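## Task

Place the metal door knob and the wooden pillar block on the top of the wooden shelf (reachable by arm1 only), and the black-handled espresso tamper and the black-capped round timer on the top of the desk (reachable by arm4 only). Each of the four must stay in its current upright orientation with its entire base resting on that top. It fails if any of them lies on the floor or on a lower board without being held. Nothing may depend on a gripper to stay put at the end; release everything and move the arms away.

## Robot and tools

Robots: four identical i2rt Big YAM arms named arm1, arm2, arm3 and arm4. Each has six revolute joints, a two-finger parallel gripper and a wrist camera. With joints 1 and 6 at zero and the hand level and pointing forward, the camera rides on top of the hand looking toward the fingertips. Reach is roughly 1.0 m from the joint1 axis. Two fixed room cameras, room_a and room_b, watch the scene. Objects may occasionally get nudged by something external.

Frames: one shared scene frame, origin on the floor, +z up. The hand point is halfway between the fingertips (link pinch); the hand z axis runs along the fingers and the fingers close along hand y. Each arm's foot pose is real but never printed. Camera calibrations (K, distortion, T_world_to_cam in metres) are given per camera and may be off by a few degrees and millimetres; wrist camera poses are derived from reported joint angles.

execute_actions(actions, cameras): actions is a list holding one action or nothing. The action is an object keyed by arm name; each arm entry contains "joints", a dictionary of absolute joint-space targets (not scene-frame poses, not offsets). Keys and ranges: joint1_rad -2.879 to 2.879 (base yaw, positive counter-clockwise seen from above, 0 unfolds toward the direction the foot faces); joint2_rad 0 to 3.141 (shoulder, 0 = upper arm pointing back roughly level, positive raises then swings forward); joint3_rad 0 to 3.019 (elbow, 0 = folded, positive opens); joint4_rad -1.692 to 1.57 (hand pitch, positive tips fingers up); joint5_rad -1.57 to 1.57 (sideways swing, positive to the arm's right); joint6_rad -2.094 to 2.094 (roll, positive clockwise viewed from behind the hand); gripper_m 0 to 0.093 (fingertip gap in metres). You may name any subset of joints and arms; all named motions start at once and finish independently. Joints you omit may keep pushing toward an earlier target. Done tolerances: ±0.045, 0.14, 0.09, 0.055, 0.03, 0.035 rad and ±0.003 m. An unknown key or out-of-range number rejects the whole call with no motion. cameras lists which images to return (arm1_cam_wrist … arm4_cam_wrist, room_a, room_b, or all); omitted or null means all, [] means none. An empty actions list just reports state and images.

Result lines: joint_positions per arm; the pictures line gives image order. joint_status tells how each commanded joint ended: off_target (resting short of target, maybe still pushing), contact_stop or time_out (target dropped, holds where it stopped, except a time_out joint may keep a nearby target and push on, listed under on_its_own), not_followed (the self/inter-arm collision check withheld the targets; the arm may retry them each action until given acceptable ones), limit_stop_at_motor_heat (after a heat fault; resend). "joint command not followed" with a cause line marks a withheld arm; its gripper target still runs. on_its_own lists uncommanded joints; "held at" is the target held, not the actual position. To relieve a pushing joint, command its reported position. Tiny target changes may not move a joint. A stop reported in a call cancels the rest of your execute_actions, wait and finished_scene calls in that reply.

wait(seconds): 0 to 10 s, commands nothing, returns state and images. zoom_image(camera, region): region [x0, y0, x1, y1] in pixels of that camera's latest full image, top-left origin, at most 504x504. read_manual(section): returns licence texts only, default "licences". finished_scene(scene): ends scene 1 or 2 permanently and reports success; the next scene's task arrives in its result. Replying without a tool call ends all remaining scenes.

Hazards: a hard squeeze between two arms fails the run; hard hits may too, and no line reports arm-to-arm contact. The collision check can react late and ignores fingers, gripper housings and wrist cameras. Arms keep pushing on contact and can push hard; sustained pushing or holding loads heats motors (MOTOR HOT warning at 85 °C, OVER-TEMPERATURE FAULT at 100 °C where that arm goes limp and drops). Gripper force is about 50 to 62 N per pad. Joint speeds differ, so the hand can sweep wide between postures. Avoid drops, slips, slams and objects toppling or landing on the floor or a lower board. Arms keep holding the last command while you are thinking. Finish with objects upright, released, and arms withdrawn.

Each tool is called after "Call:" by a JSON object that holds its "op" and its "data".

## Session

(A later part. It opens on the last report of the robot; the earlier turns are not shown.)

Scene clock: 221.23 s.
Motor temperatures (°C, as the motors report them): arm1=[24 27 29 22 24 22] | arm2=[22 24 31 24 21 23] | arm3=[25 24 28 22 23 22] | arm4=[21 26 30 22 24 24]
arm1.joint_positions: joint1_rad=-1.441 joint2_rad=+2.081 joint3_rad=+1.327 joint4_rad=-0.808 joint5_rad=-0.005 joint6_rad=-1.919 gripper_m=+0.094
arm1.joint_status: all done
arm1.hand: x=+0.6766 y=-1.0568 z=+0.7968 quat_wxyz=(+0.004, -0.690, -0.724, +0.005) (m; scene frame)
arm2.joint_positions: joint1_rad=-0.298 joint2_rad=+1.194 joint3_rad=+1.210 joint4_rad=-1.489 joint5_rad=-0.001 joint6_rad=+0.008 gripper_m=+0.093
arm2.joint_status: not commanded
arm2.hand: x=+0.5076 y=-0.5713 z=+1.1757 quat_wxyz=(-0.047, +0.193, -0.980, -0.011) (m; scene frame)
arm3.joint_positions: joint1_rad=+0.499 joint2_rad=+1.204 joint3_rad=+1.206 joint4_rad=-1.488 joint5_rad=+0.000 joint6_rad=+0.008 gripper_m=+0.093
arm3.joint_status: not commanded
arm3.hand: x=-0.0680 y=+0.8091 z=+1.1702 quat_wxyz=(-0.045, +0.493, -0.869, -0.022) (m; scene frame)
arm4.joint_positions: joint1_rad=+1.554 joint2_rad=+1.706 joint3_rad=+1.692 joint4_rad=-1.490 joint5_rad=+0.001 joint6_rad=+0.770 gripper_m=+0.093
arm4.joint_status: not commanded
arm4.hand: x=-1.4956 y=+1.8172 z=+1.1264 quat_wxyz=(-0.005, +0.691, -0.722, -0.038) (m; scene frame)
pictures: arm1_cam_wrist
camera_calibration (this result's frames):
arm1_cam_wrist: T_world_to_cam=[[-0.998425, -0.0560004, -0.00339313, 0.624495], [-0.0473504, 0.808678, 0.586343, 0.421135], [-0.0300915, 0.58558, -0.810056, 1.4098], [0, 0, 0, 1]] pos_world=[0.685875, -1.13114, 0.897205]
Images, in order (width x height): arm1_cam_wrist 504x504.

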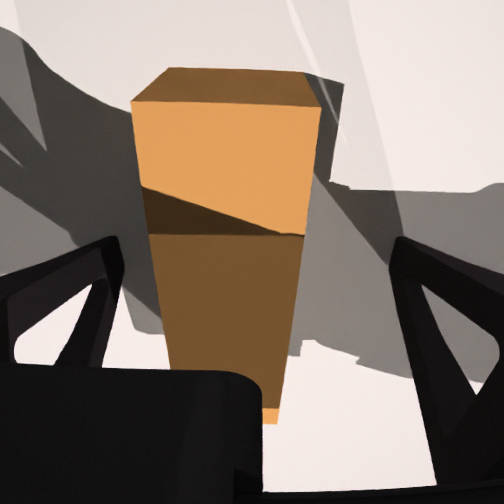

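Call:
{"op": "execute_actions", "data": {"actions": [{"arm1":{"joints":{"joint2_rad":2.07,"gripper_m":0}}}], "cameras": ["arm1_cam_wrist"]}}

Call:
{"op": "execute_actions", "data": {"actions": [{"arm1":{"joints":{"joint2_rad":1.8,"joint3_rad":1.7,"joint4_rad":-1.45}}}], "cameras": []}}

Call:
{"op": "execute_actions", "data": {"actions": [{"arm1":{"joints":{"joint1_rad":1.9,"joint6_rad":0,"joint3_rad":1.3,"joint4_rad":0.5}}}], "cameras": ["arm1_cam_wrist","room_a","room_b"]}}

Scene clock: 225.30 s.
Motor temperatures (°C, as the motors report them): arm1=[24 27 29 22 24 22] | arm2=[22 24 31 24 21 23] | arm3=[25 24 28 22 23 22] | arm4=[21 26 30 22 24 24]
arm1.joint_positions: joint1_rad=-1.443 joint2_rad=+2.080 joint3_rad=+1.328 joint4_rad=-0.801 joint5_rad=-0.004 joint6_rad=-1.919 gripper_m=+0.034
arm1.joint_status: gripper_m off_target (ended at +0.034, target +0.000); the others done
arm1.hand: x=+0.6748 y=-1.0546 z=+0.7975 quat_wxyz=(+0.008, -0.691, -0.723, +0.006) (m; scene frame)
arm2.joint_positions: joint1_rad=-0.298 joint2_rad=+1.194 joint3_rad=+1.210 joint4_rad=-1.489 joint5_rad=-0.001 joint6_rad=+0.008 gripper_m=+0.093
arm2.joint_status: not commanded
arm2.hand: x=+0.5076 y=-0.5713 z=+1.1757 quat_wxyz=(-0.047, +0.193, -0.980, -0.011) (m; scene frame)
arm3.joint_positions: joint1_rad=+0.499 joint2_rad=+1.204 joint3_rad=+1.206 joint4_rad=-1.488 joint5_rad=+0.000 joint6_rad=+0.008 gripper_m=+0.093
arm3.joint_status: not commanded
arm3.hand: x=-0.0680 y=+0.8091 z=+1.1702 quat_wxyz=(-0.045, +0.493, -0.869, -0.022) (m; scene frame)
arm4.joint_positions: joint1_rad=+1.554 joint2_rad=+1.706 joint3_rad=+1.692 joint4_rad=-1.490 joint5_rad=+0.001 joint6_rad=+0.770 gripper_m=+0.093
arm4.joint_status: not commanded
arm4.hand: x=-1.4956 y=+1.8172 z=+1.1264 quat_wxyz=(-0.005, +0.691, -0.722, -0.038) (m; scene frame)
pictures: arm1_cam_wrist
camera_calibration (this result's frames):
arm1_cam_wrist: T_world_to_cam=[[-0.998547, -0.053692, 0.00465739, 0.618961], [-0.0406042, 0.806328, 0.590073, 0.408889], [-0.0354376, 0.589027, -0.807336, 1.41417], [0, 0, 0, 1]] pos_world=[0.684779, -1.12945, 0.897551]
Images, in order (width x height): arm1_cam_wrist 504x504.

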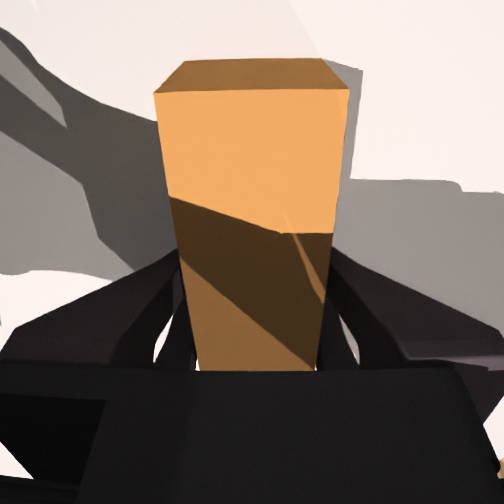

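Scene clock: 226.80 s.
Motor temperatures (°C, as the motors report them): arm1=[24 27 29 22 24 22] | arm2=[22 24 31 24 21 23] | arm3=[25 24 28 22 23 22] | arm4=[21 26 30 22 24 24]
arm1.joint_positions: joint1_rad=-1.443 joint2_rad=+1.810 joint3_rad=+1.695 joint4_rad=-1.436 joint5_rad=-0.004 joint6_rad=-1.919 gripper_m=+0.034
arm1.joint_status: all done
arm1.hand: x=+0.6631 y=-1.0509 z=+1.0690 quat_wxyz=(+0.009, -0.691, -0.723, +0.007) (m; scene frame)
arm2.joint_positions: joint1_rad=-0.298 joint2_rad=+1.194 joint3_rad=+1.210 joint4_rad=-1.489 joint5_rad=-0.001 joint6_rad=+0.008 gripper_m=+0.093
arm2.joint_status: not commanded
arm2.hand: x=+0.5076 y=-0.5713 z=+1.1757 quat_wxyz=(-0.047, +0.193, -0.980, -0.011) (m; scene frame)
arm3.joint_positions: joint1_rad=+0.499 joint2_rad=+1.204 joint3_rad=+1.206 joint4_rad=-1.488 joint5_rad=+0.000 joint6_rad=+0.008 gripper_m=+0.093
arm3.joint_status: not commanded
arm3.hand: x=-0.0680 y=+0.8091 z=+1.1702 quat_wxyz=(-0.045, +0.493, -0.869, -0.022) (m; scene frame)
arm4.joint_positions: joint1_rad=+1.554 joint2_rad=+1.706 joint3_rad=+1.692 joint4_rad=-1.490 joint5_rad=+0.001 joint6_rad=+0.770 gripper_m=+0.093
arm4.joint_status: not commanded
arm4.hand: x=-1.4956 y=+1.8172 z=+1.1264 quat_wxyz=(-0.005, +0.691, -0.722, -0.038) (m; scene frame)
pictures: none
No camera images: the call's "cameras" was empty. Leave "cameras" out to get every camera's image.

Scene clock: 229.77 s.
Motor temperatures (°C, as the motors report them): arm1=[24 27 29 22 24 22] | arm2=[22 24 31 24 21 23] | arm3=[25 24 28 22 23 22] | arm4=[21 26 30 22 24 24]
arm1.joint_positions: joint1_rad=+1.902 joint2_rad=+1.818 joint3_rad=+1.303 joint4_rad=+0.470 joint5_rad=-0.001 joint6_rad=-0.006 gripper_m=+0.034
arm1.joint_status: all done
arm1.hand: x=+1.9545 y=-1.2930 z=+1.1547 quat_wxyz=(-0.689, -0.033, -0.723, +0.036) (m; scene frame)
arm2.joint_positions: joint1_rad=-0.298 joint2_rad=+1.194 joint3_rad=+1.210 joint4_rad=-1.489 joint5_rad=-0.001 joint6_rad=+0.008 gripper_m=+0.093
arm2.joint_status: not commanded
arm2.hand: x=+0.5076 y=-0.5713 z=+1.1757 quat_wxyz=(-0.047, +0.193, -0.980, -0.011) (m; scene frame)
arm3.joint_positions: joint1_rad=+0.499 joint2_rad=+1.204 joint3_rad=+1.206 joint4_rad=-1.488 joint5_rad=+0.000 joint6_rad=+0.008 gripper_m=+0.093
arm3.joint_status: not commanded
arm3.hand: x=-0.0680 y=+0.8091 z=+1.1702 quat_wxyz=(-0.045, +0.493, -0.869, -0.022) (m; scene frame)
arm4.joint_positions: joint1_rad=+1.554 joint2_rad=+1.706 joint3_rad=+1.692 joint4_rad=-1.490 joint5_rad=+0.001 joint6_rad=+0.770 gripper_m=+0.093
arm4.joint_status: not commanded
arm4.hand: x=-1.4956 y=+1.8172 z=+1.1264 quat_wxyz=(-0.005, +0.691, -0.722, -0.038) (m; scene frame)
pictures: arm1_cam_wrist, room_a, room_b
camera_calibration (this result's frames):
arm1_cam_wrist: T_world_to_cam=[[-0.0809324, -0.996639, 0.0126716, -1.13964], [-0.623947, 0.0407455, -0.780404, 2.17504], [0.777264, -0.0710664, -0.625148, -0.763965], [0, 0, 0, 1]] pos_world=[1.85868, -1.27872, 1.23426]
Images, in order (width x height): arm1_cam_wrist 504x504, room_a 672x504, room_b 672x504.

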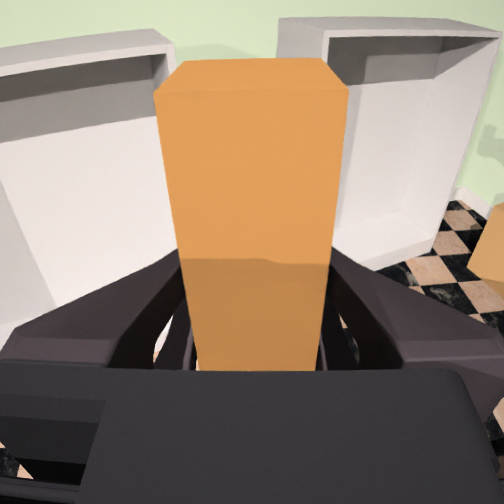

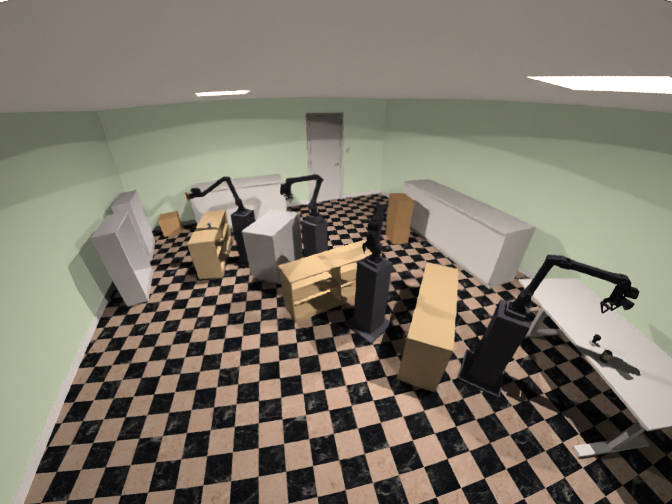

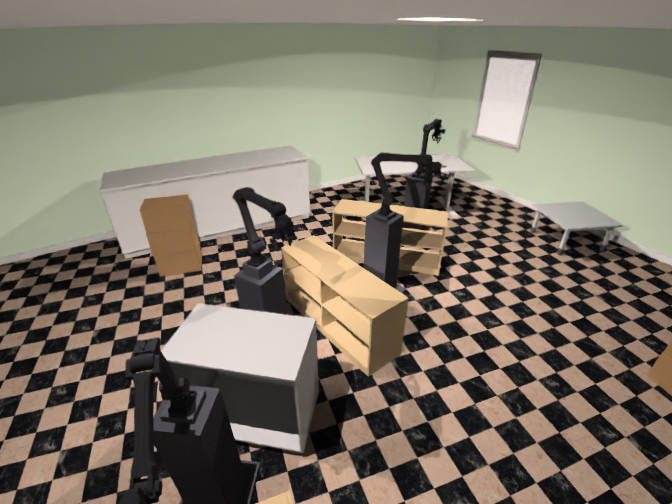

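Call:
{"op": "execute_actions", "data": {"actions": [{"arm1":{"joints":{"joint1_rad":1.5,"joint2_rad":2.18,"joint3_rad":0.89,"joint4_rad":1.3}}}], "cameras": ["arm1_cam_wrist","room_a","room_b"]}}

Call:
{"op": "zoom_image", "data": {"camera": "room_a", "region": [140, 160, 300, 290]}}

Scene clock: 246.00 s.
Motor temperatures (°C, as the motors report them): arm1=[24 28 29 22 24 22] | arm2=[22 23 31 24 21 23] | arm3=[25 24 28 22 23 22] | arm4=[21 26 30 22 24 24]
arm1.joint_positions: joint1_rad=+1.506 joint2_rad=+2.175 joint3_rad=+0.872 joint4_rad=+1.275 joint5_rad=+0.002 joint6_rad=-0.004 gripper_m=+0.034
arm1.joint_status: all done
arm1.hand: x=+1.7620 y=-1.5224 z=+0.9017 quat_wxyz=(-0.675, -0.175, -0.696, +0.173) (m; scene frame)
arm2.joint_positions: joint1_rad=-0.298 joint2_rad=+1.194 joint3_rad=+1.210 joint4_rad=-1.489 joint5_rad=-0.001 joint6_rad=+0.008 gripper_m=+0.093
arm2.joint_status: not commanded
arm2.hand: x=+0.5076 y=-0.5713 z=+1.1757 quat_wxyz=(-0.047, +0.193, -0.980, -0.011) (m; scene frame)
arm3.joint_positions: joint1_rad=+0.499 joint2_rad=+1.204 joint3_rad=+1.206 joint4_rad=-1.488 joint5_rad=+0.000 joint6_rad=+0.008 gripper_m=+0.093
arm3.joint_status: not commanded
arm3.hand: x=-0.0680 y=+0.8091 z=+1.1702 quat_wxyz=(-0.045, +0.493, -0.869, -0.022) (m; scene frame)
arm4.joint_positions: joint1_rad=+1.554 joint2_rad=+1.706 joint3_rad=+1.692 joint4_rad=-1.490 joint5_rad=+0.001 joint6_rad=+0.770 gripper_m=+0.093
arm4.joint_status: not commanded
arm4.hand: x=-1.4956 y=+1.8172 z=+1.1264 quat_wxyz=(-0.005, +0.691, -0.722, -0.038) (m; scene frame)
pictures: arm1_cam_wrist, room_a, room_b
camera_calibration (this result's frames):
arm1_cam_wrist: T_world_to_cam=[[-0.462407, -0.886594, 0.0114664, -0.539917], [-0.546235, 0.274657, -0.791322, 2.09581], [0.698432, -0.372176, -0.611292, -1.12084], [0, 0, 0, 1]] pos_world=[1.67797, -1.47147, 0.979487]
Images, in order (width x height): arm1_cam_wrist 504x504, room_a 672x504, room_b 672x504.

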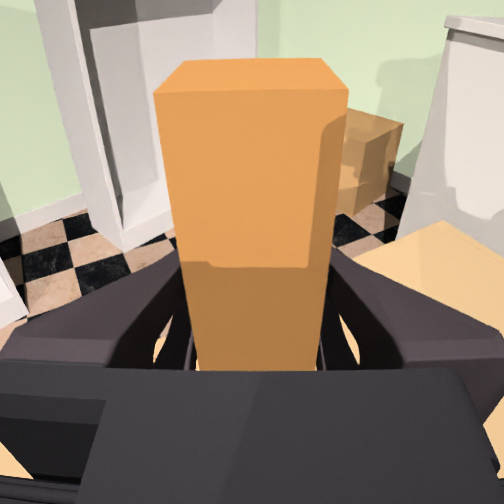

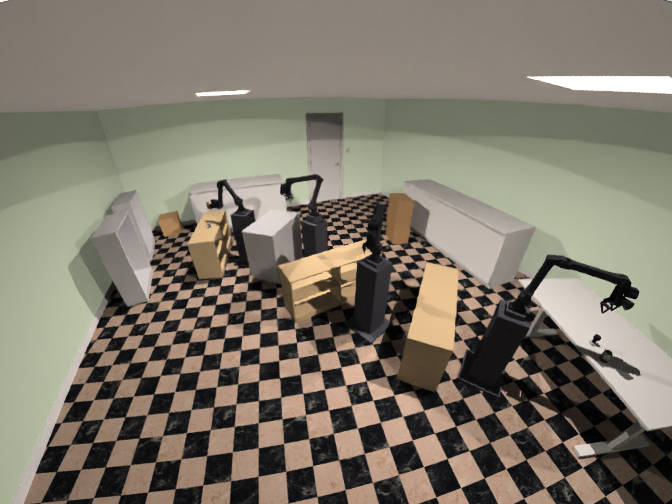

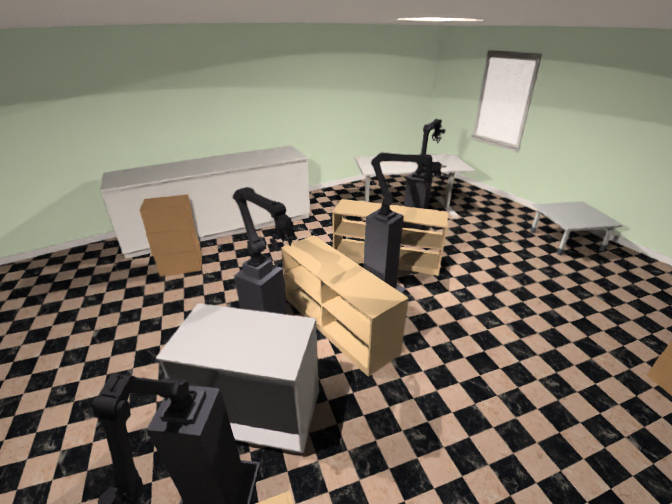

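Region (140, 160, 300, 290) of room_a's 672x504 image, scaled by 3.150, with more detail than that image has; it fills the top 410 rows of this view, and the rest is white.

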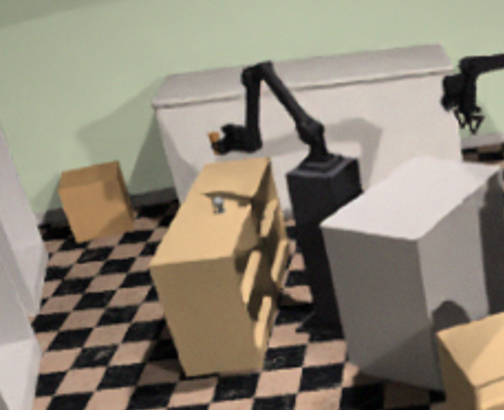

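Call:
{"op": "execute_actions", "data": {"actions": [{"arm1":{"joints":{"joint1_rad":2.53}}}], "cameras": ["arm1_cam_wrist","room_a"]}}

Call:
{"op": "zoom_image", "data": {"camera": "room_a", "region": [140, 160, 300, 290]}}

Scene clock: 250.17 s.
Motor temperatures (°C, as the motors report them): arm1=[24 28 28 22 24 22] | arm2=[22 23 31 24 21 23] | arm3=[25 24 28 22 23 22] | arm4=[21 26 30 22 24 24]
arm1.joint_positions: joint1_rad=+2.536 joint2_rad=+2.175 joint3_rad=+0.878 joint4_rad=+1.275 joint5_rad=-0.001 joint6_rad=-0.004 gripper_m=+0.034
arm1.joint_status: all done
arm1.hand: x=+1.7518 y=-0.8910 z=+0.9042 quat_wxyz=(-0.674, +0.190, -0.690, -0.184) (m; scene frame)
arm2.joint_positions: joint1_rad=-0.298 joint2_rad=+1.194 joint3_rad=+1.210 joint4_rad=-1.489 joint5_rad=-0.001 joint6_rad=+0.008 gripper_m=+0.093
arm2.joint_status: not commanded
arm2.hand: x=+0.5076 y=-0.5713 z=+1.1757 quat_wxyz=(-0.047, +0.193, -0.980, -0.011) (m; scene frame)
arm3.joint_positions: joint1_rad=+0.499 joint2_rad=+1.204 joint3_rad=+1.206 joint4_rad=-1.488 joint5_rad=+0.000 joint6_rad=+0.008 gripper_m=+0.093
arm3.joint_status: not commanded
arm3.hand: x=-0.0680 y=+0.8091 z=+1.1702 quat_wxyz=(-0.045, +0.493, -0.869, -0.022) (m; scene frame)
arm4.joint_positions: joint1_rad=+1.554 joint2_rad=+1.706 joint3_rad=+1.692 joint4_rad=-1.490 joint5_rad=+0.001 joint6_rad=+0.770 gripper_m=+0.093
arm4.joint_status: not commanded
arm4.hand: x=-1.4956 y=+1.8172 z=+1.1264 quat_wxyz=(-0.005, +0.691, -0.722, -0.038) (m; scene frame)
pictures: arm1_cam_wrist, room_a
camera_calibration (this result's frames):
arm1_cam_wrist: T_world_to_cam=[[0.523905, -0.85173, 0.00892433, -1.67926], [-0.512396, -0.323513, -0.795481, 1.33035], [0.680422, 0.412184, -0.605913, -0.151638], [0, 0, 0, 1]] pos_world=[1.66462, -0.937391, 0.981373]
Images, in order (width x height): arm1_cam_wrist 504x504, room_a 672x504.

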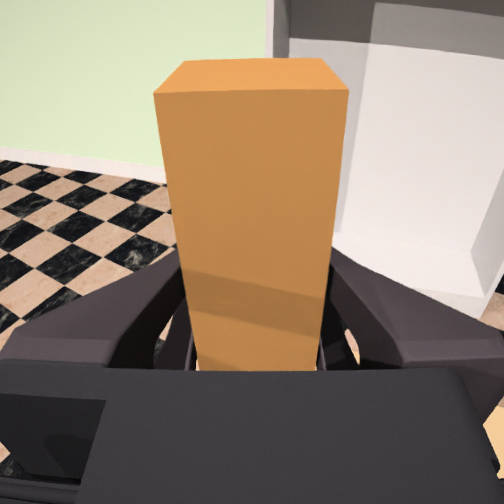

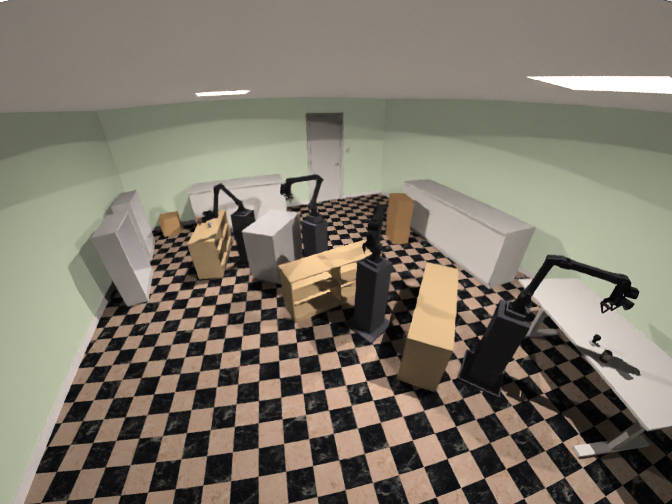

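Region (140, 160, 300, 290) of room_a's 672x504 image, scaled by 3.150, with more detail than that image has; it fills the top 410 rows of this view, and the rest is white.

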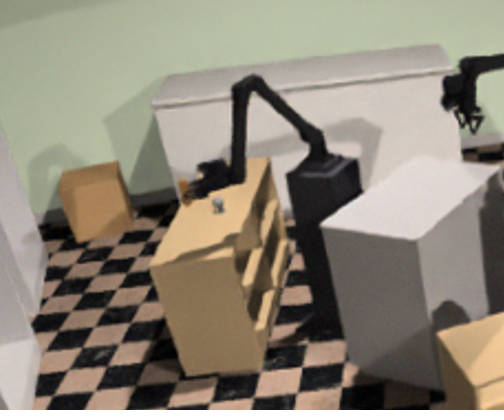

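Call:
{"op": "execute_actions", "data": {"actions": [], "cameras": ["room_a","arm1_cam_wrist","room_b"]}}

Scene clock: 258.77 s.
Motor temperatures (°C, as the motors report them): arm1=[24 27 28 22 24 22] | arm2=[22 23 31 24 21 23] | arm3=[25 24 28 22 23 22] | arm4=[21 26 30 22 24 24]
arm1.joint_positions: joint1_rad=+2.536 joint2_rad=+2.175 joint3_rad=+0.878 joint4_rad=+1.275 joint5_rad=-0.001 joint6_rad=-0.004 gripper_m=+0.034
arm1.joint_status: all done
arm1.hand: x=+1.7518 y=-0.8910 z=+0.9042 quat_wxyz=(-0.674, +0.190, -0.690, -0.184) (m; scene frame)
arm2.joint_positions: joint1_rad=-0.298 joint2_rad=+1.194 joint3_rad=+1.210 joint4_rad=-1.489 joint5_rad=-0.001 joint6_rad=+0.008 gripper_m=+0.093
arm2.joint_status: not commanded
arm2.hand: x=+0.5076 y=-0.5713 z=+1.1757 quat_wxyz=(-0.047, +0.193, -0.980, -0.011) (m; scene frame)
arm3.joint_positions: joint1_rad=+0.499 joint2_rad=+1.204 joint3_rad=+1.206 joint4_rad=-1.488 joint5_rad=+0.000 joint6_rad=+0.008 gripper_m=+0.093
arm3.joint_status: not commanded
arm3.hand: x=-0.0680 y=+0.8091 z=+1.1702 quat_wxyz=(-0.045, +0.493, -0.869, -0.022) (m; scene frame)
arm4.joint_positions: joint1_rad=+1.554 joint2_rad=+1.706 joint3_rad=+1.692 joint4_rad=-1.490 joint5_rad=+0.001 joint6_rad=+0.770 gripper_m=+0.093
arm4.joint_status: not commanded
arm4.hand: x=-1.4956 y=+1.8172 z=+1.1264 quat_wxyz=(-0.005, +0.691, -0.722, -0.038) (m; scene frame)
pictures: arm1_cam_wrist, room_a, room_b
camera_calibration (this result's frames):
arm1_cam_wrist: T_world_to_cam=[[0.523905, -0.85173, 0.00892433, -1.67926], [-0.512396, -0.323513, -0.795481, 1.33035], [0.680422, 0.412184, -0.605913, -0.151638], [0, 0, 0, 1]] pos_world=[1.66462, -0.937391, 0.981373]
Images, in order (width x height): arm1_cam_wrist 504x504, room_a 672x504, room_b 672x504.

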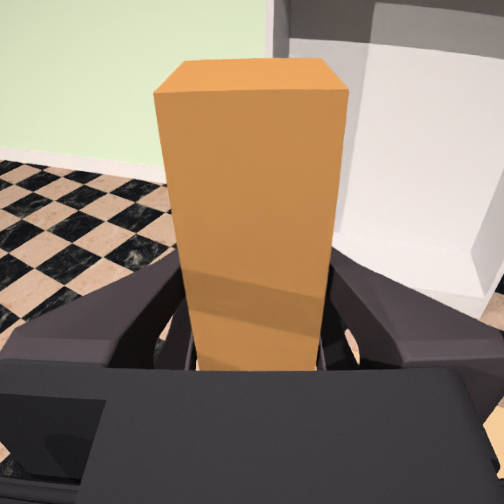

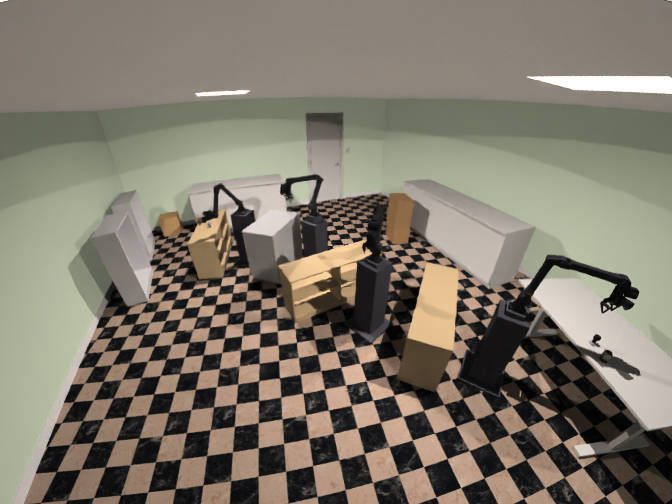

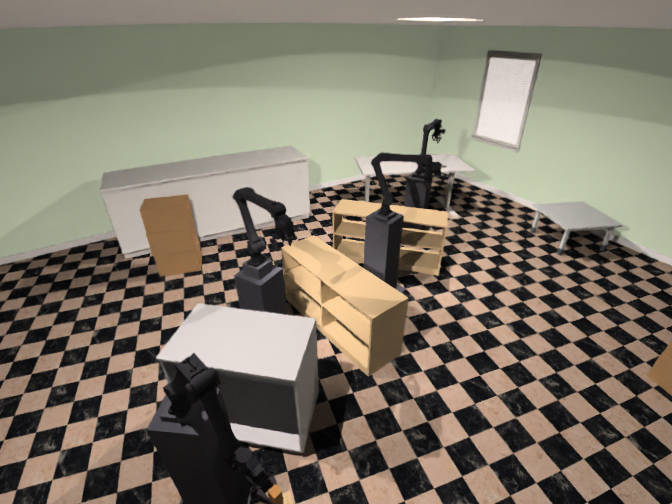

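Call:
{"op": "execute_actions", "data": {"actions": [{"arm1":{"joints":{"joint1_rad":2.3}}}], "cameras": ["room_a","arm1_cam_wrist"]}}

Call:
{"op": "zoom_image", "data": {"camera": "room_a", "region": [150,160,290,290]}}

Scene clock: 263.23 s.
Motor temperatures (°C, as the motors report them): arm1=[24 27 28 22 24 22] | arm2=[22 23 31 24 21 23] | arm3=[25 24 28 22 23 22] | arm4=[21 26 30 22 24 24]
arm1.joint_positions: joint1_rad=+2.302 joint2_rad=+2.175 joint3_rad=+0.878 joint4_rad=+1.275 joint5_rad=+0.001 joint6_rad=-0.004 gripper_m=+0.034
arm1.joint_status: all done
arm1.hand: x=+1.8126 y=-1.0283 z=+0.9040 quat_wxyz=(-0.691, +0.108, -0.707, -0.104) (m; scene frame)
arm2.joint_positions: joint1_rad=-0.298 joint2_rad=+1.194 joint3_rad=+1.210 joint4_rad=-1.489 joint5_rad=-0.001 joint6_rad=+0.008 gripper_m=+0.093
arm2.joint_status: not commanded
arm2.hand: x=+0.5076 y=-0.5713 z=+1.1757 quat_wxyz=(-0.047, +0.193, -0.980, -0.011) (m; scene frame)
arm3.joint_positions: joint1_rad=+0.499 joint2_rad=+1.204 joint3_rad=+1.206 joint4_rad=-1.488 joint5_rad=+0.000 joint6_rad=+0.008 gripper_m=+0.093
arm3.joint_status: not commanded
arm3.hand: x=-0.0680 y=+0.8091 z=+1.1702 quat_wxyz=(-0.045, +0.493, -0.869, -0.022) (m; scene frame)
arm4.joint_positions: joint1_rad=+1.554 joint2_rad=+1.706 joint3_rad=+1.692 joint4_rad=-1.490 joint5_rad=+0.001 joint6_rad=+0.770 gripper_m=+0.093
arm4.joint_status: not commanded
arm4.hand: x=-1.4956 y=+1.8172 z=+1.1264 quat_wxyz=(-0.005, +0.691, -0.722, -0.038) (m; scene frame)
pictures: arm1_cam_wrist, room_a
camera_calibration (this result's frames):
arm1_cam_wrist: T_world_to_cam=[[0.310475, -0.950535, 0.00946317, -1.54328], [-0.573948, -0.195387, -0.79524, 1.56001], [0.757753, 0.241471, -0.60622, -0.452024], [0, 0, 0, 1]] pos_world=[1.71704, -1.05298, 0.981165]
Images, in order (width x height): arm1_cam_wrist 504x504, room_a 672x504.

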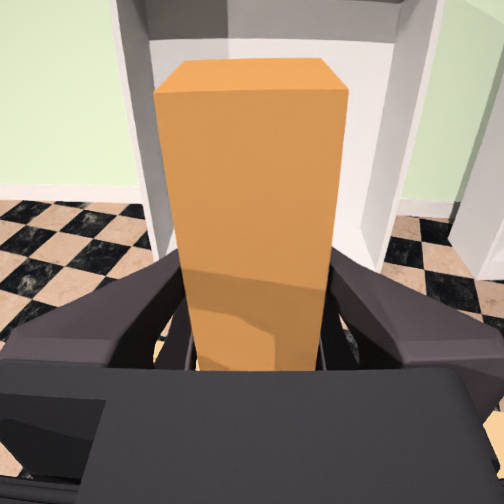

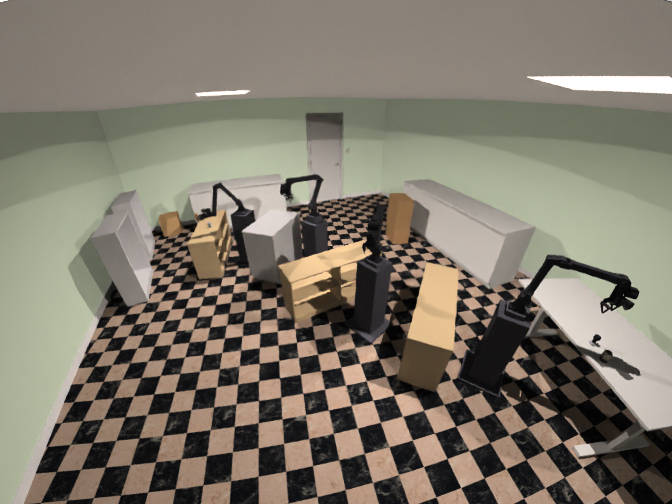

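Region (150, 160, 290, 290) of room_a's 672x504 image, scaled by 3.600, with more detail than that image has; it fills the top 468 rows of this view, and the rest is white.

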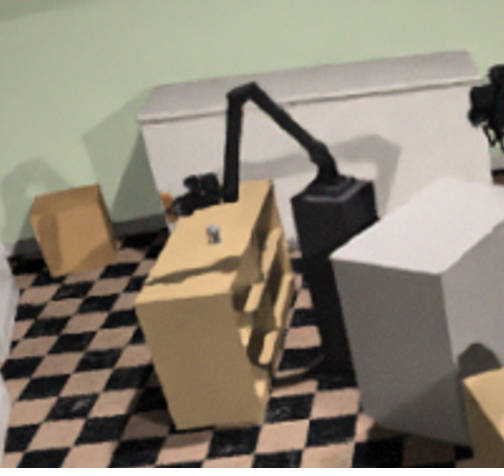

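Call:
{"op": "execute_actions", "data": {"actions": [{"arm1":{"joints":{"joint1_rad":2.5,"joint4_rad":0.2}}}], "cameras": ["arm1_cam_wrist"]}}

Scene clock: 267.63 s.
Motor temperatures (°C, as the motors report them): arm1=[24 27 27 22 24 22] | arm2=[22 23 31 24 21 23] | arm3=[25 24 28 22 23 22] | arm4=[21 26 30 22 24 24]
arm1.joint_positions: joint1_rad=+2.499 joint2_rad=+2.175 joint3_rad=+0.878 joint4_rad=+0.213 joint5_rad=-0.001 joint6_rad=-0.004 gripper_m=+0.034
arm1.joint_status: all done
arm1.hand: x=+1.6479 y=-0.9738 z=+0.6925 quat_wxyz=(-0.233, +0.241, -0.940, -0.060) (m; scene frame)
arm2.joint_positions: joint1_rad=-0.298 joint2_rad=+1.194 joint3_rad=+1.210 joint4_rad=-1.489 joint5_rad=-0.001 joint6_rad=+0.008 gripper_m=+0.093
arm2.joint_status: not commanded
arm2.hand: x=+0.5076 y=-0.5713 z=+1.1757 quat_wxyz=(-0.047, +0.193, -0.980, -0.011) (m; scene frame)
arm3.joint_positions: joint1_rad=+0.499 joint2_rad=+1.204 joint3_rad=+1.206 joint4_rad=-1.488 joint5_rad=+0.000 joint6_rad=+0.008 gripper_m=+0.093
arm3.joint_status: not commanded
arm3.hand: x=-0.0680 y=+0.8091 z=+1.1702 quat_wxyz=(-0.045, +0.493, -0.869, -0.022) (m; scene frame)
arm4.joint_positions: joint1_rad=+1.554 joint2_rad=+1.706 joint3_rad=+1.692 joint4_rad=-1.490 joint5_rad=+0.001 joint6_rad=+0.770 gripper_m=+0.093
arm4.joint_status: not commanded
arm4.hand: x=-1.4956 y=+1.8172 z=+1.1264 quat_wxyz=(-0.005, +0.691, -0.722, -0.038) (m; scene frame)
pictures: arm1_cam_wrist
camera_calibration (this result's frames):
arm1_cam_wrist: T_world_to_cam=[[0.493102, -0.869901, -0.0111178, -1.64656], [-0.860413, -0.489533, 0.141584, 0.844823], [-0.128606, -0.0602492, -0.989864, 0.963951], [0, 0, 0, 1]] pos_world=[1.66279, -0.960695, 0.816261]
Images, in order (width x height): arm1_cam_wrist 504x504.

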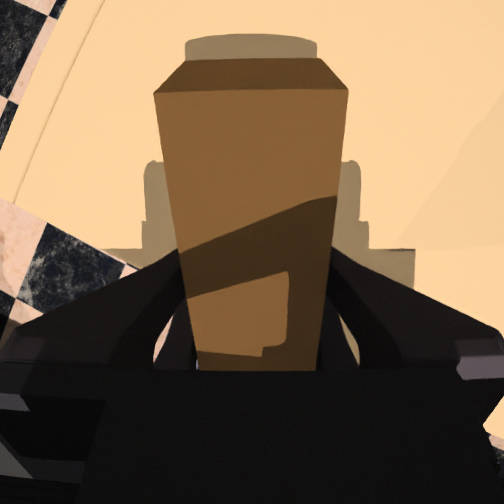

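Call:
{"op": "execute_actions", "data": {"actions": [{"arm1":{"joints":{"joint1_rad":2.65,"joint4_rad":1.35,"joint5_rad":1.2,"joint2_rad":2.45,"joint3_rad":1.1}}}], "cameras": ["arm1_cam_wrist","room_a","room_b"]}}

Call:
{"op": "zoom_image", "data": {"camera": "room_a", "region": [150,160,290,290]}}

Scene clock: 281.83 s.
Motor temperatures (°C, as the motors report them): arm1=[24 27 27 22 24 22] | arm2=[22 23 32 24 21 23] | arm3=[25 24 28 22 23 22] | arm4=[21 26 30 22 24 24]
arm1.joint_positions: joint1_rad=+2.648 joint2_rad=+2.457 joint3_rad=+1.083 joint4_rad=+1.325 joint5_rad=+1.196 joint6_rad=-0.004 gripper_m=+0.034
arm1.joint_status: all done
arm1.hand: x=+1.7500 y=-1.0021 z=+0.8093 quat_wxyz=(-0.669, -0.176, -0.692, +0.206) (m; scene frame)
arm2.joint_positions: joint1_rad=-0.298 joint2_rad=+1.194 joint3_rad=+1.210 joint4_rad=-1.489 joint5_rad=-0.001 joint6_rad=+0.008 gripper_m=+0.093
arm2.joint_status: not commanded
arm2.hand: x=+0.5076 y=-0.5713 z=+1.1757 quat_wxyz=(-0.047, +0.193, -0.980, -0.011) (m; scene frame)
arm3.joint_positions: joint1_rad=+0.499 joint2_rad=+1.204 joint3_rad=+1.206 joint4_rad=-1.488 joint5_rad=+0.000 joint6_rad=+0.008 gripper_m=+0.093
arm3.joint_status: not commanded
arm3.hand: x=-0.0680 y=+0.8091 z=+1.1702 quat_wxyz=(-0.045, +0.493, -0.869, -0.022) (m; scene frame)
arm4.joint_positions: joint1_rad=+1.554 joint2_rad=+1.706 joint3_rad=+1.692 joint4_rad=-1.490 joint5_rad=+0.001 joint6_rad=+0.770 gripper_m=+0.093
arm4.joint_status: not commanded
arm4.hand: x=-1.4956 y=+1.8172 z=+1.1264 quat_wxyz=(-0.005, +0.691, -0.722, -0.038) (m; scene frame)
pictures: arm1_cam_wrist, room_a, room_b
camera_calibration (this result's frames):
arm1_cam_wrist: T_world_to_cam=[[-0.506225, -0.860468, 0.0577239, -0.0175991], [-0.544293, 0.266862, -0.795317, 1.86533], [0.66894, -0.434028, -0.603439, -0.992036], [0, 0, 0, 1]] pos_world=[1.66999, -0.943499, 0.885909]
Images, in order (width x height): arm1_cam_wrist 504x504, room_a 672x504, room_b 672x504.

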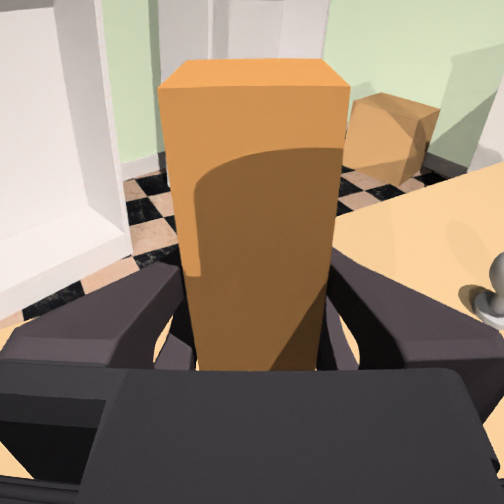

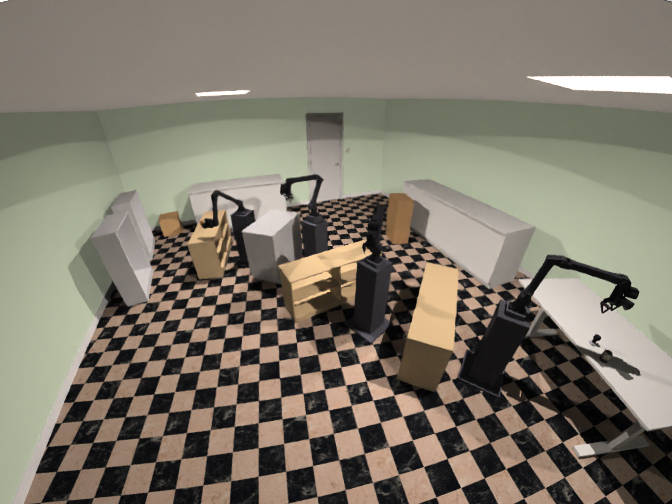

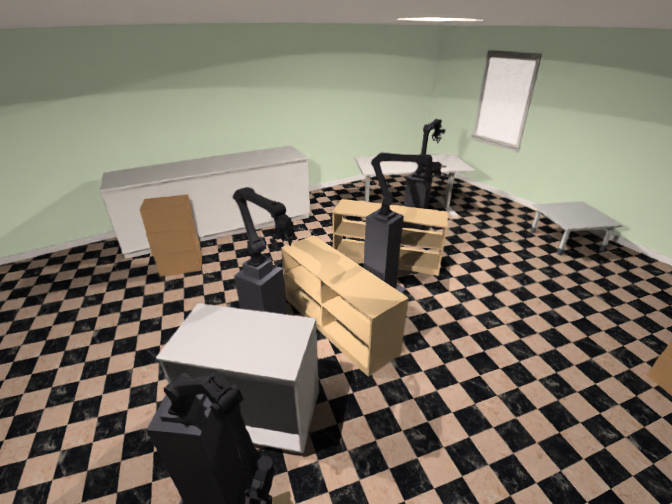

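Region (150, 160, 290, 290) of room_a's 672x504 image, scaled by 3.600, with more detail than that image has; it fills the top 468 rows of this view, and the rest is white.

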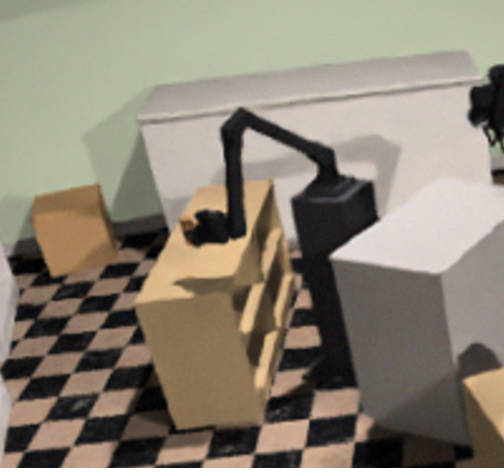

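Call:
{"op": "execute_actions", "data": {"actions": [{"arm1":{"joints":{"joint1_rad":2.6,"joint4_rad":1.5,"joint5_rad":1.5,"joint2_rad":2.62,"joint3_rad":1.16}}}], "cameras": ["arm1_cam_wrist","room_a"]}}

Call:
{"op": "zoom_image", "data": {"camera": "room_a", "region": [150,160,290,290]}}

Scene clock: 286.40 s.
Motor temperatures (°C, as the motors report them): arm1=[24 27 27 22 24 22] | arm2=[22 23 32 24 21 23] | arm3=[25 24 28 22 23 22] | arm4=[21 26 30 22 24 24]
arm1.joint_positions: joint1_rad=+2.595 joint2_rad=+2.634 joint3_rad=+1.158 joint4_rad=+1.478 joint5_rad=+1.496 joint6_rad=-0.004 gripper_m=+0.034
arm1.joint_status: all done
arm1.hand: x=+1.7165 y=-1.0755 z=+0.7485 quat_wxyz=(-0.635, -0.307, -0.638, +0.309) (m; scene frame)
arm2.joint_positions: joint1_rad=-0.298 joint2_rad=+1.194 joint3_rad=+1.210 joint4_rad=-1.489 joint5_rad=-0.001 joint6_rad=+0.008 gripper_m=+0.093
arm2.joint_status: not commanded
arm2.hand: x=+0.5076 y=-0.5713 z=+1.1757 quat_wxyz=(-0.047, +0.193, -0.980, -0.011) (m; scene frame)
arm3.joint_positions: joint1_rad=+0.499 joint2_rad=+1.204 joint3_rad=+1.206 joint4_rad=-1.488 joint5_rad=+0.000 joint6_rad=+0.008 gripper_m=+0.093
arm3.joint_status: not commanded
arm3.hand: x=-0.0680 y=+0.8091 z=+1.1702 quat_wxyz=(-0.045, +0.493, -0.869, -0.022) (m; scene frame)
arm4.joint_positions: joint1_rad=+1.554 joint2_rad=+1.706 joint3_rad=+1.692 joint4_rad=-1.490 joint5_rad=+0.001 joint6_rad=+0.770 gripper_m=+0.093
arm4.joint_status: not commanded
arm4.hand: x=-1.4956 y=+1.8172 z=+1.1264 quat_wxyz=(-0.005, +0.691, -0.722, -0.038) (m; scene frame)
pictures: arm1_cam_wrist, room_a
camera_calibration (this result's frames):
arm1_cam_wrist: T_world_to_cam=[[-0.774849, -0.63204, 0.01157, 0.647058], [-0.379513, 0.450471, -0.808113, 1.74249], [0.505548, -0.630556, -0.588914, -0.979869], [0, 0, 0, 1]] pos_world=[1.65804, -0.993839, 0.823586]
Images, in order (width x height): arm1_cam_wrist 504x504, room_a 672x504.

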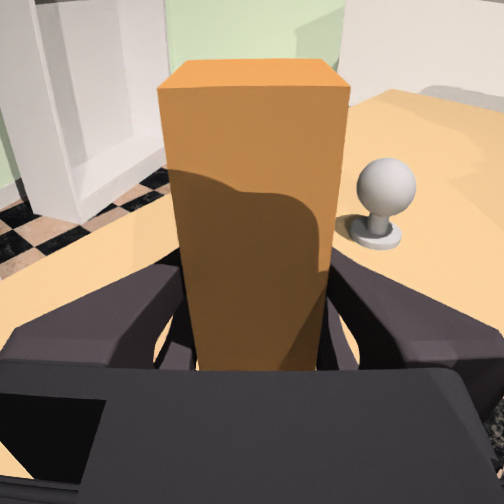

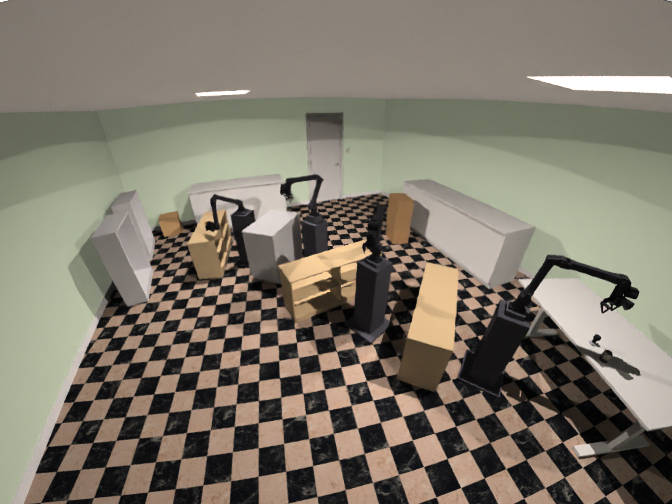

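Region (150, 160, 290, 290) of room_a's 672x504 image, scaled by 3.600, with more detail than that image has; it fills the top 468 rows of this view, and the rest is white.

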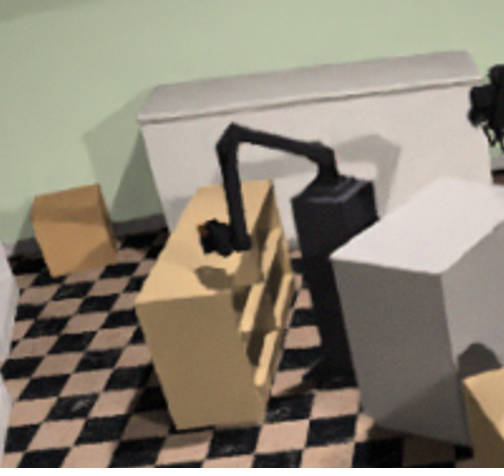

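Call:
{"op": "execute_actions", "data": {"actions": [{"arm1":{"joints":{"joint4_rad":1.56,"joint2_rad":2.72,"joint3_rad":1.2}}}], "cameras": ["arm1_cam_wrist","room_a"]}}

Call:
{"op": "zoom_image", "data": {"camera": "room_a", "region": [170,180,270,270]}}

Scene clock: 289.67 s.
Motor temperatures (°C, as the motors report them): arm1=[24 28 27 22 24 22] | arm2=[22 23 32 24 21 23] | arm3=[25 24 28 22 23 22] | arm4=[21 26 30 22 24 24]
arm1.joint_positions: joint1_rad=+2.595 joint2_rad=+2.724 joint3_rad=+1.195 joint4_rad=+1.537 joint5_rad=+1.497 joint6_rad=-0.004 gripper_m=+0.034
arm1.joint_status: all done
arm1.hand: x=+1.7075 y=-1.0814 z=+0.7143 quat_wxyz=(-0.636, -0.309, -0.637, +0.308) (m; scene frame)
arm2.joint_positions: joint1_rad=-0.298 joint2_rad=+1.194 joint3_rad=+1.210 joint4_rad=-1.489 joint5_rad=-0.001 joint6_rad=+0.008 gripper_m=+0.093
arm2.joint_status: not commanded
arm2.hand: x=+0.5076 y=-0.5713 z=+1.1757 quat_wxyz=(-0.047, +0.193, -0.980, -0.011) (m; scene frame)
arm3.joint_positions: joint1_rad=+0.499 joint2_rad=+1.204 joint3_rad=+1.206 joint4_rad=-1.488 joint5_rad=+0.000 joint6_rad=+0.008 gripper_m=+0.093
arm3.joint_status: not commanded
arm3.hand: x=-0.0680 y=+0.8091 z=+1.1702 quat_wxyz=(-0.045, +0.493, -0.869, -0.022) (m; scene frame)
arm4.joint_positions: joint1_rad=+1.554 joint2_rad=+1.706 joint3_rad=+1.692 joint4_rad=-1.490 joint5_rad=+0.001 joint6_rad=+0.770 gripper_m=+0.093
arm4.joint_status: not commanded
arm4.hand: x=-1.4956 y=+1.8172 z=+1.1264 quat_wxyz=(-0.005, +0.691, -0.722, -0.038) (m; scene frame)
pictures: arm1_cam_wrist, room_a
camera_calibration (this result's frames):
arm1_cam_wrist: T_world_to_cam=[[-0.775136, -0.631763, 0.00625174, 0.641385], [-0.37576, 0.453036, -0.808432, 1.71069], [0.507905, -0.628994, -0.588556, -1.00189], [0, 0, 0, 1]] pos_world=[1.64883, -0.999984, 0.789295]
Images, in order (width x height): arm1_cam_wrist 504x504, room_a 672x504.

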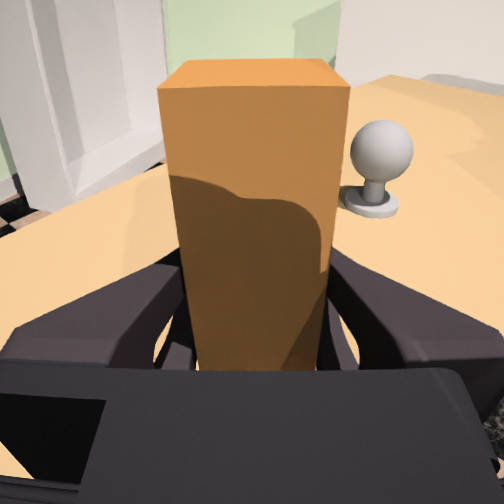

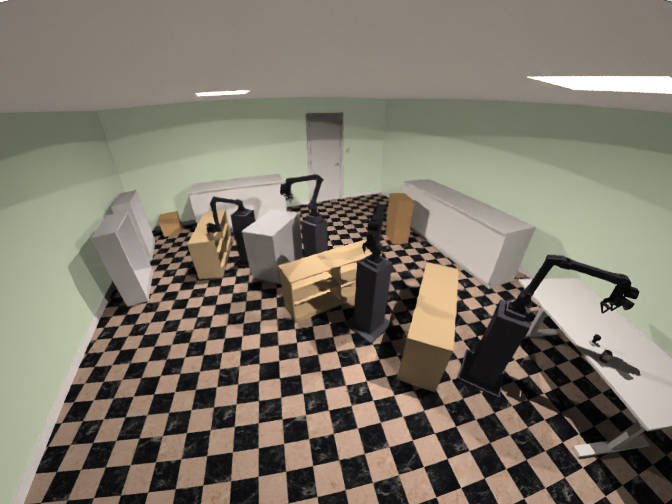

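Region (170, 180, 270, 270) of room_a's 672x504 image, scaled by 5.040, with more detail than that image has; it fills the top 454 rows of this view, and the rest is white.

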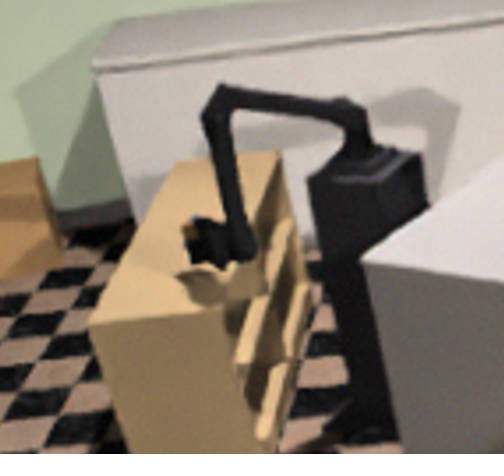

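Still a gap.

Call:
{"op": "execute_actions", "data": {"actions": [{"arm1":{"joints":{"joint4_rad":1.57,"joint2_rad":2.82,"joint3_rad":1.27}}}], "cameras": ["arm1_cam_wrist","room_a"]}}

Call:
{"op": "zoom_image", "data": {"camera": "room_a", "region": [170,180,270,270]}}

Scene clock: 292.17 s.
Motor temperatures (°C, as the motors report them): arm1=[24 28 27 22 24 22] | arm2=[22 23 32 24 21 23] | arm3=[25 24 28 22 23 22] | arm4=[21 26 30 22 24 24]
arm1.joint_positions: joint1_rad=+2.595 joint2_rad=+2.824 joint3_rad=+1.266 joint4_rad=+1.547 joint5_rad=+1.498 joint6_rad=-0.004 gripper_m=+0.034
arm1.joint_status: all done
joint sent to its limit — the command would take arm1.joint4_rad past its upper limit, so that joint was sent only as far as its limit.
arm1.hand: x=+1.7045 y=-1.0834 z=+0.6749 quat_wxyz=(-0.633, -0.304, -0.640, +0.313) (m; scene frame)
arm2.joint_positions: joint1_rad=-0.298 joint2_rad=+1.194 joint3_rad=+1.210 joint4_rad=-1.489 joint5_rad=-0.001 joint6_rad=+0.008 gripper_m=+0.093
arm2.joint_status: not commanded
arm2.hand: x=+0.5076 y=-0.5713 z=+1.1757 quat_wxyz=(-0.047, +0.193, -0.980, -0.011) (m; scene frame)
arm3.joint_positions: joint1_rad=+0.499 joint2_rad=+1.204 joint3_rad=+1.206 joint4_rad=-1.488 joint5_rad=+0.000 joint6_rad=+0.008 gripper_m=+0.093
arm3.joint_status: not commanded
arm3.hand: x=-0.0680 y=+0.8091 z=+1.1702 quat_wxyz=(-0.045, +0.493, -0.869, -0.022) (m; scene frame)
arm4.joint_positions: joint1_rad=+1.554 joint2_rad=+1.706 joint3_rad=+1.692 joint4_rad=-1.490 joint5_rad=+0.001 joint6_rad=+0.770 gripper_m=+0.093
arm4.joint_status: not commanded
arm4.hand: x=-1.4956 y=+1.8172 z=+1.1264 quat_wxyz=(-0.005, +0.691, -0.722, -0.038) (m; scene frame)
pictures: arm1_cam_wrist, room_a
camera_calibration (this result's frames):
arm1_cam_wrist: T_world_to_cam=[[-0.775378, -0.631051, 0.0237293, 0.627425], [-0.387179, 0.445374, -0.807301, 1.68898], [0.49888, -0.635151, -0.589663, -1.01532], [0, 0, 0, 1]] pos_world=[1.64695, -1.00117, 0.749928]
Images, in order (width x height): arm1_cam_wrist 504x504, room_a 672x504.

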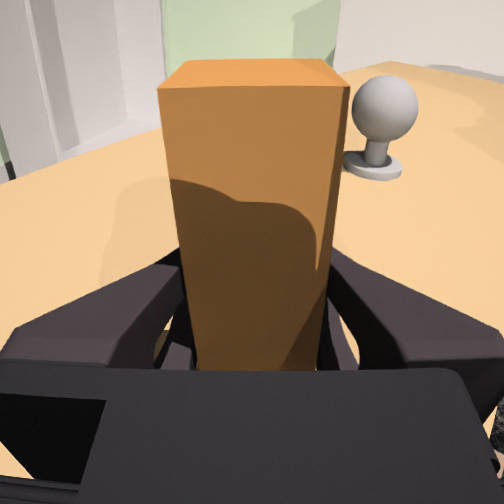

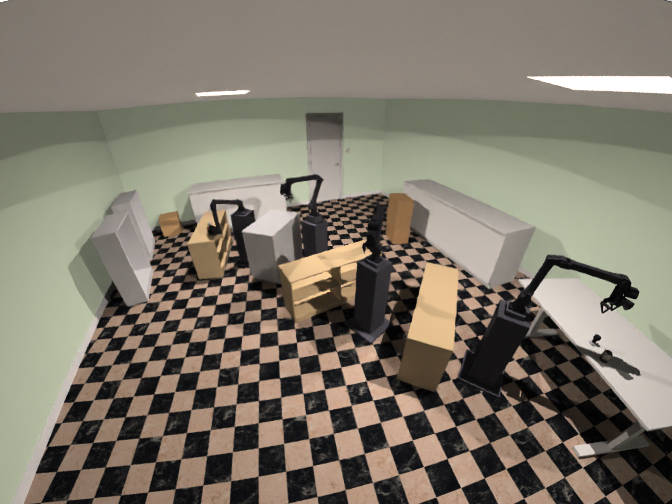

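Region (170, 180, 270, 270) of room_a's 672x504 image, scaled by 5.040, with more detail than that image has; it fills the top 454 rows of this view, and the rest is white.

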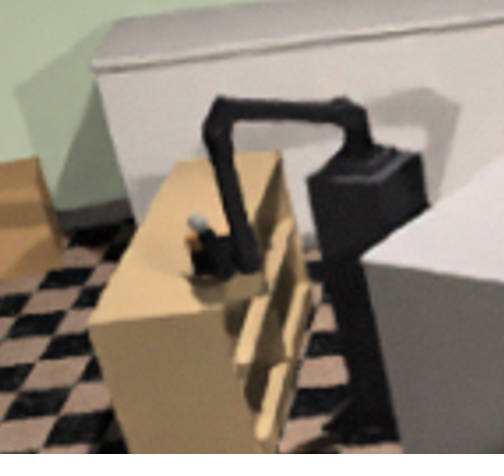

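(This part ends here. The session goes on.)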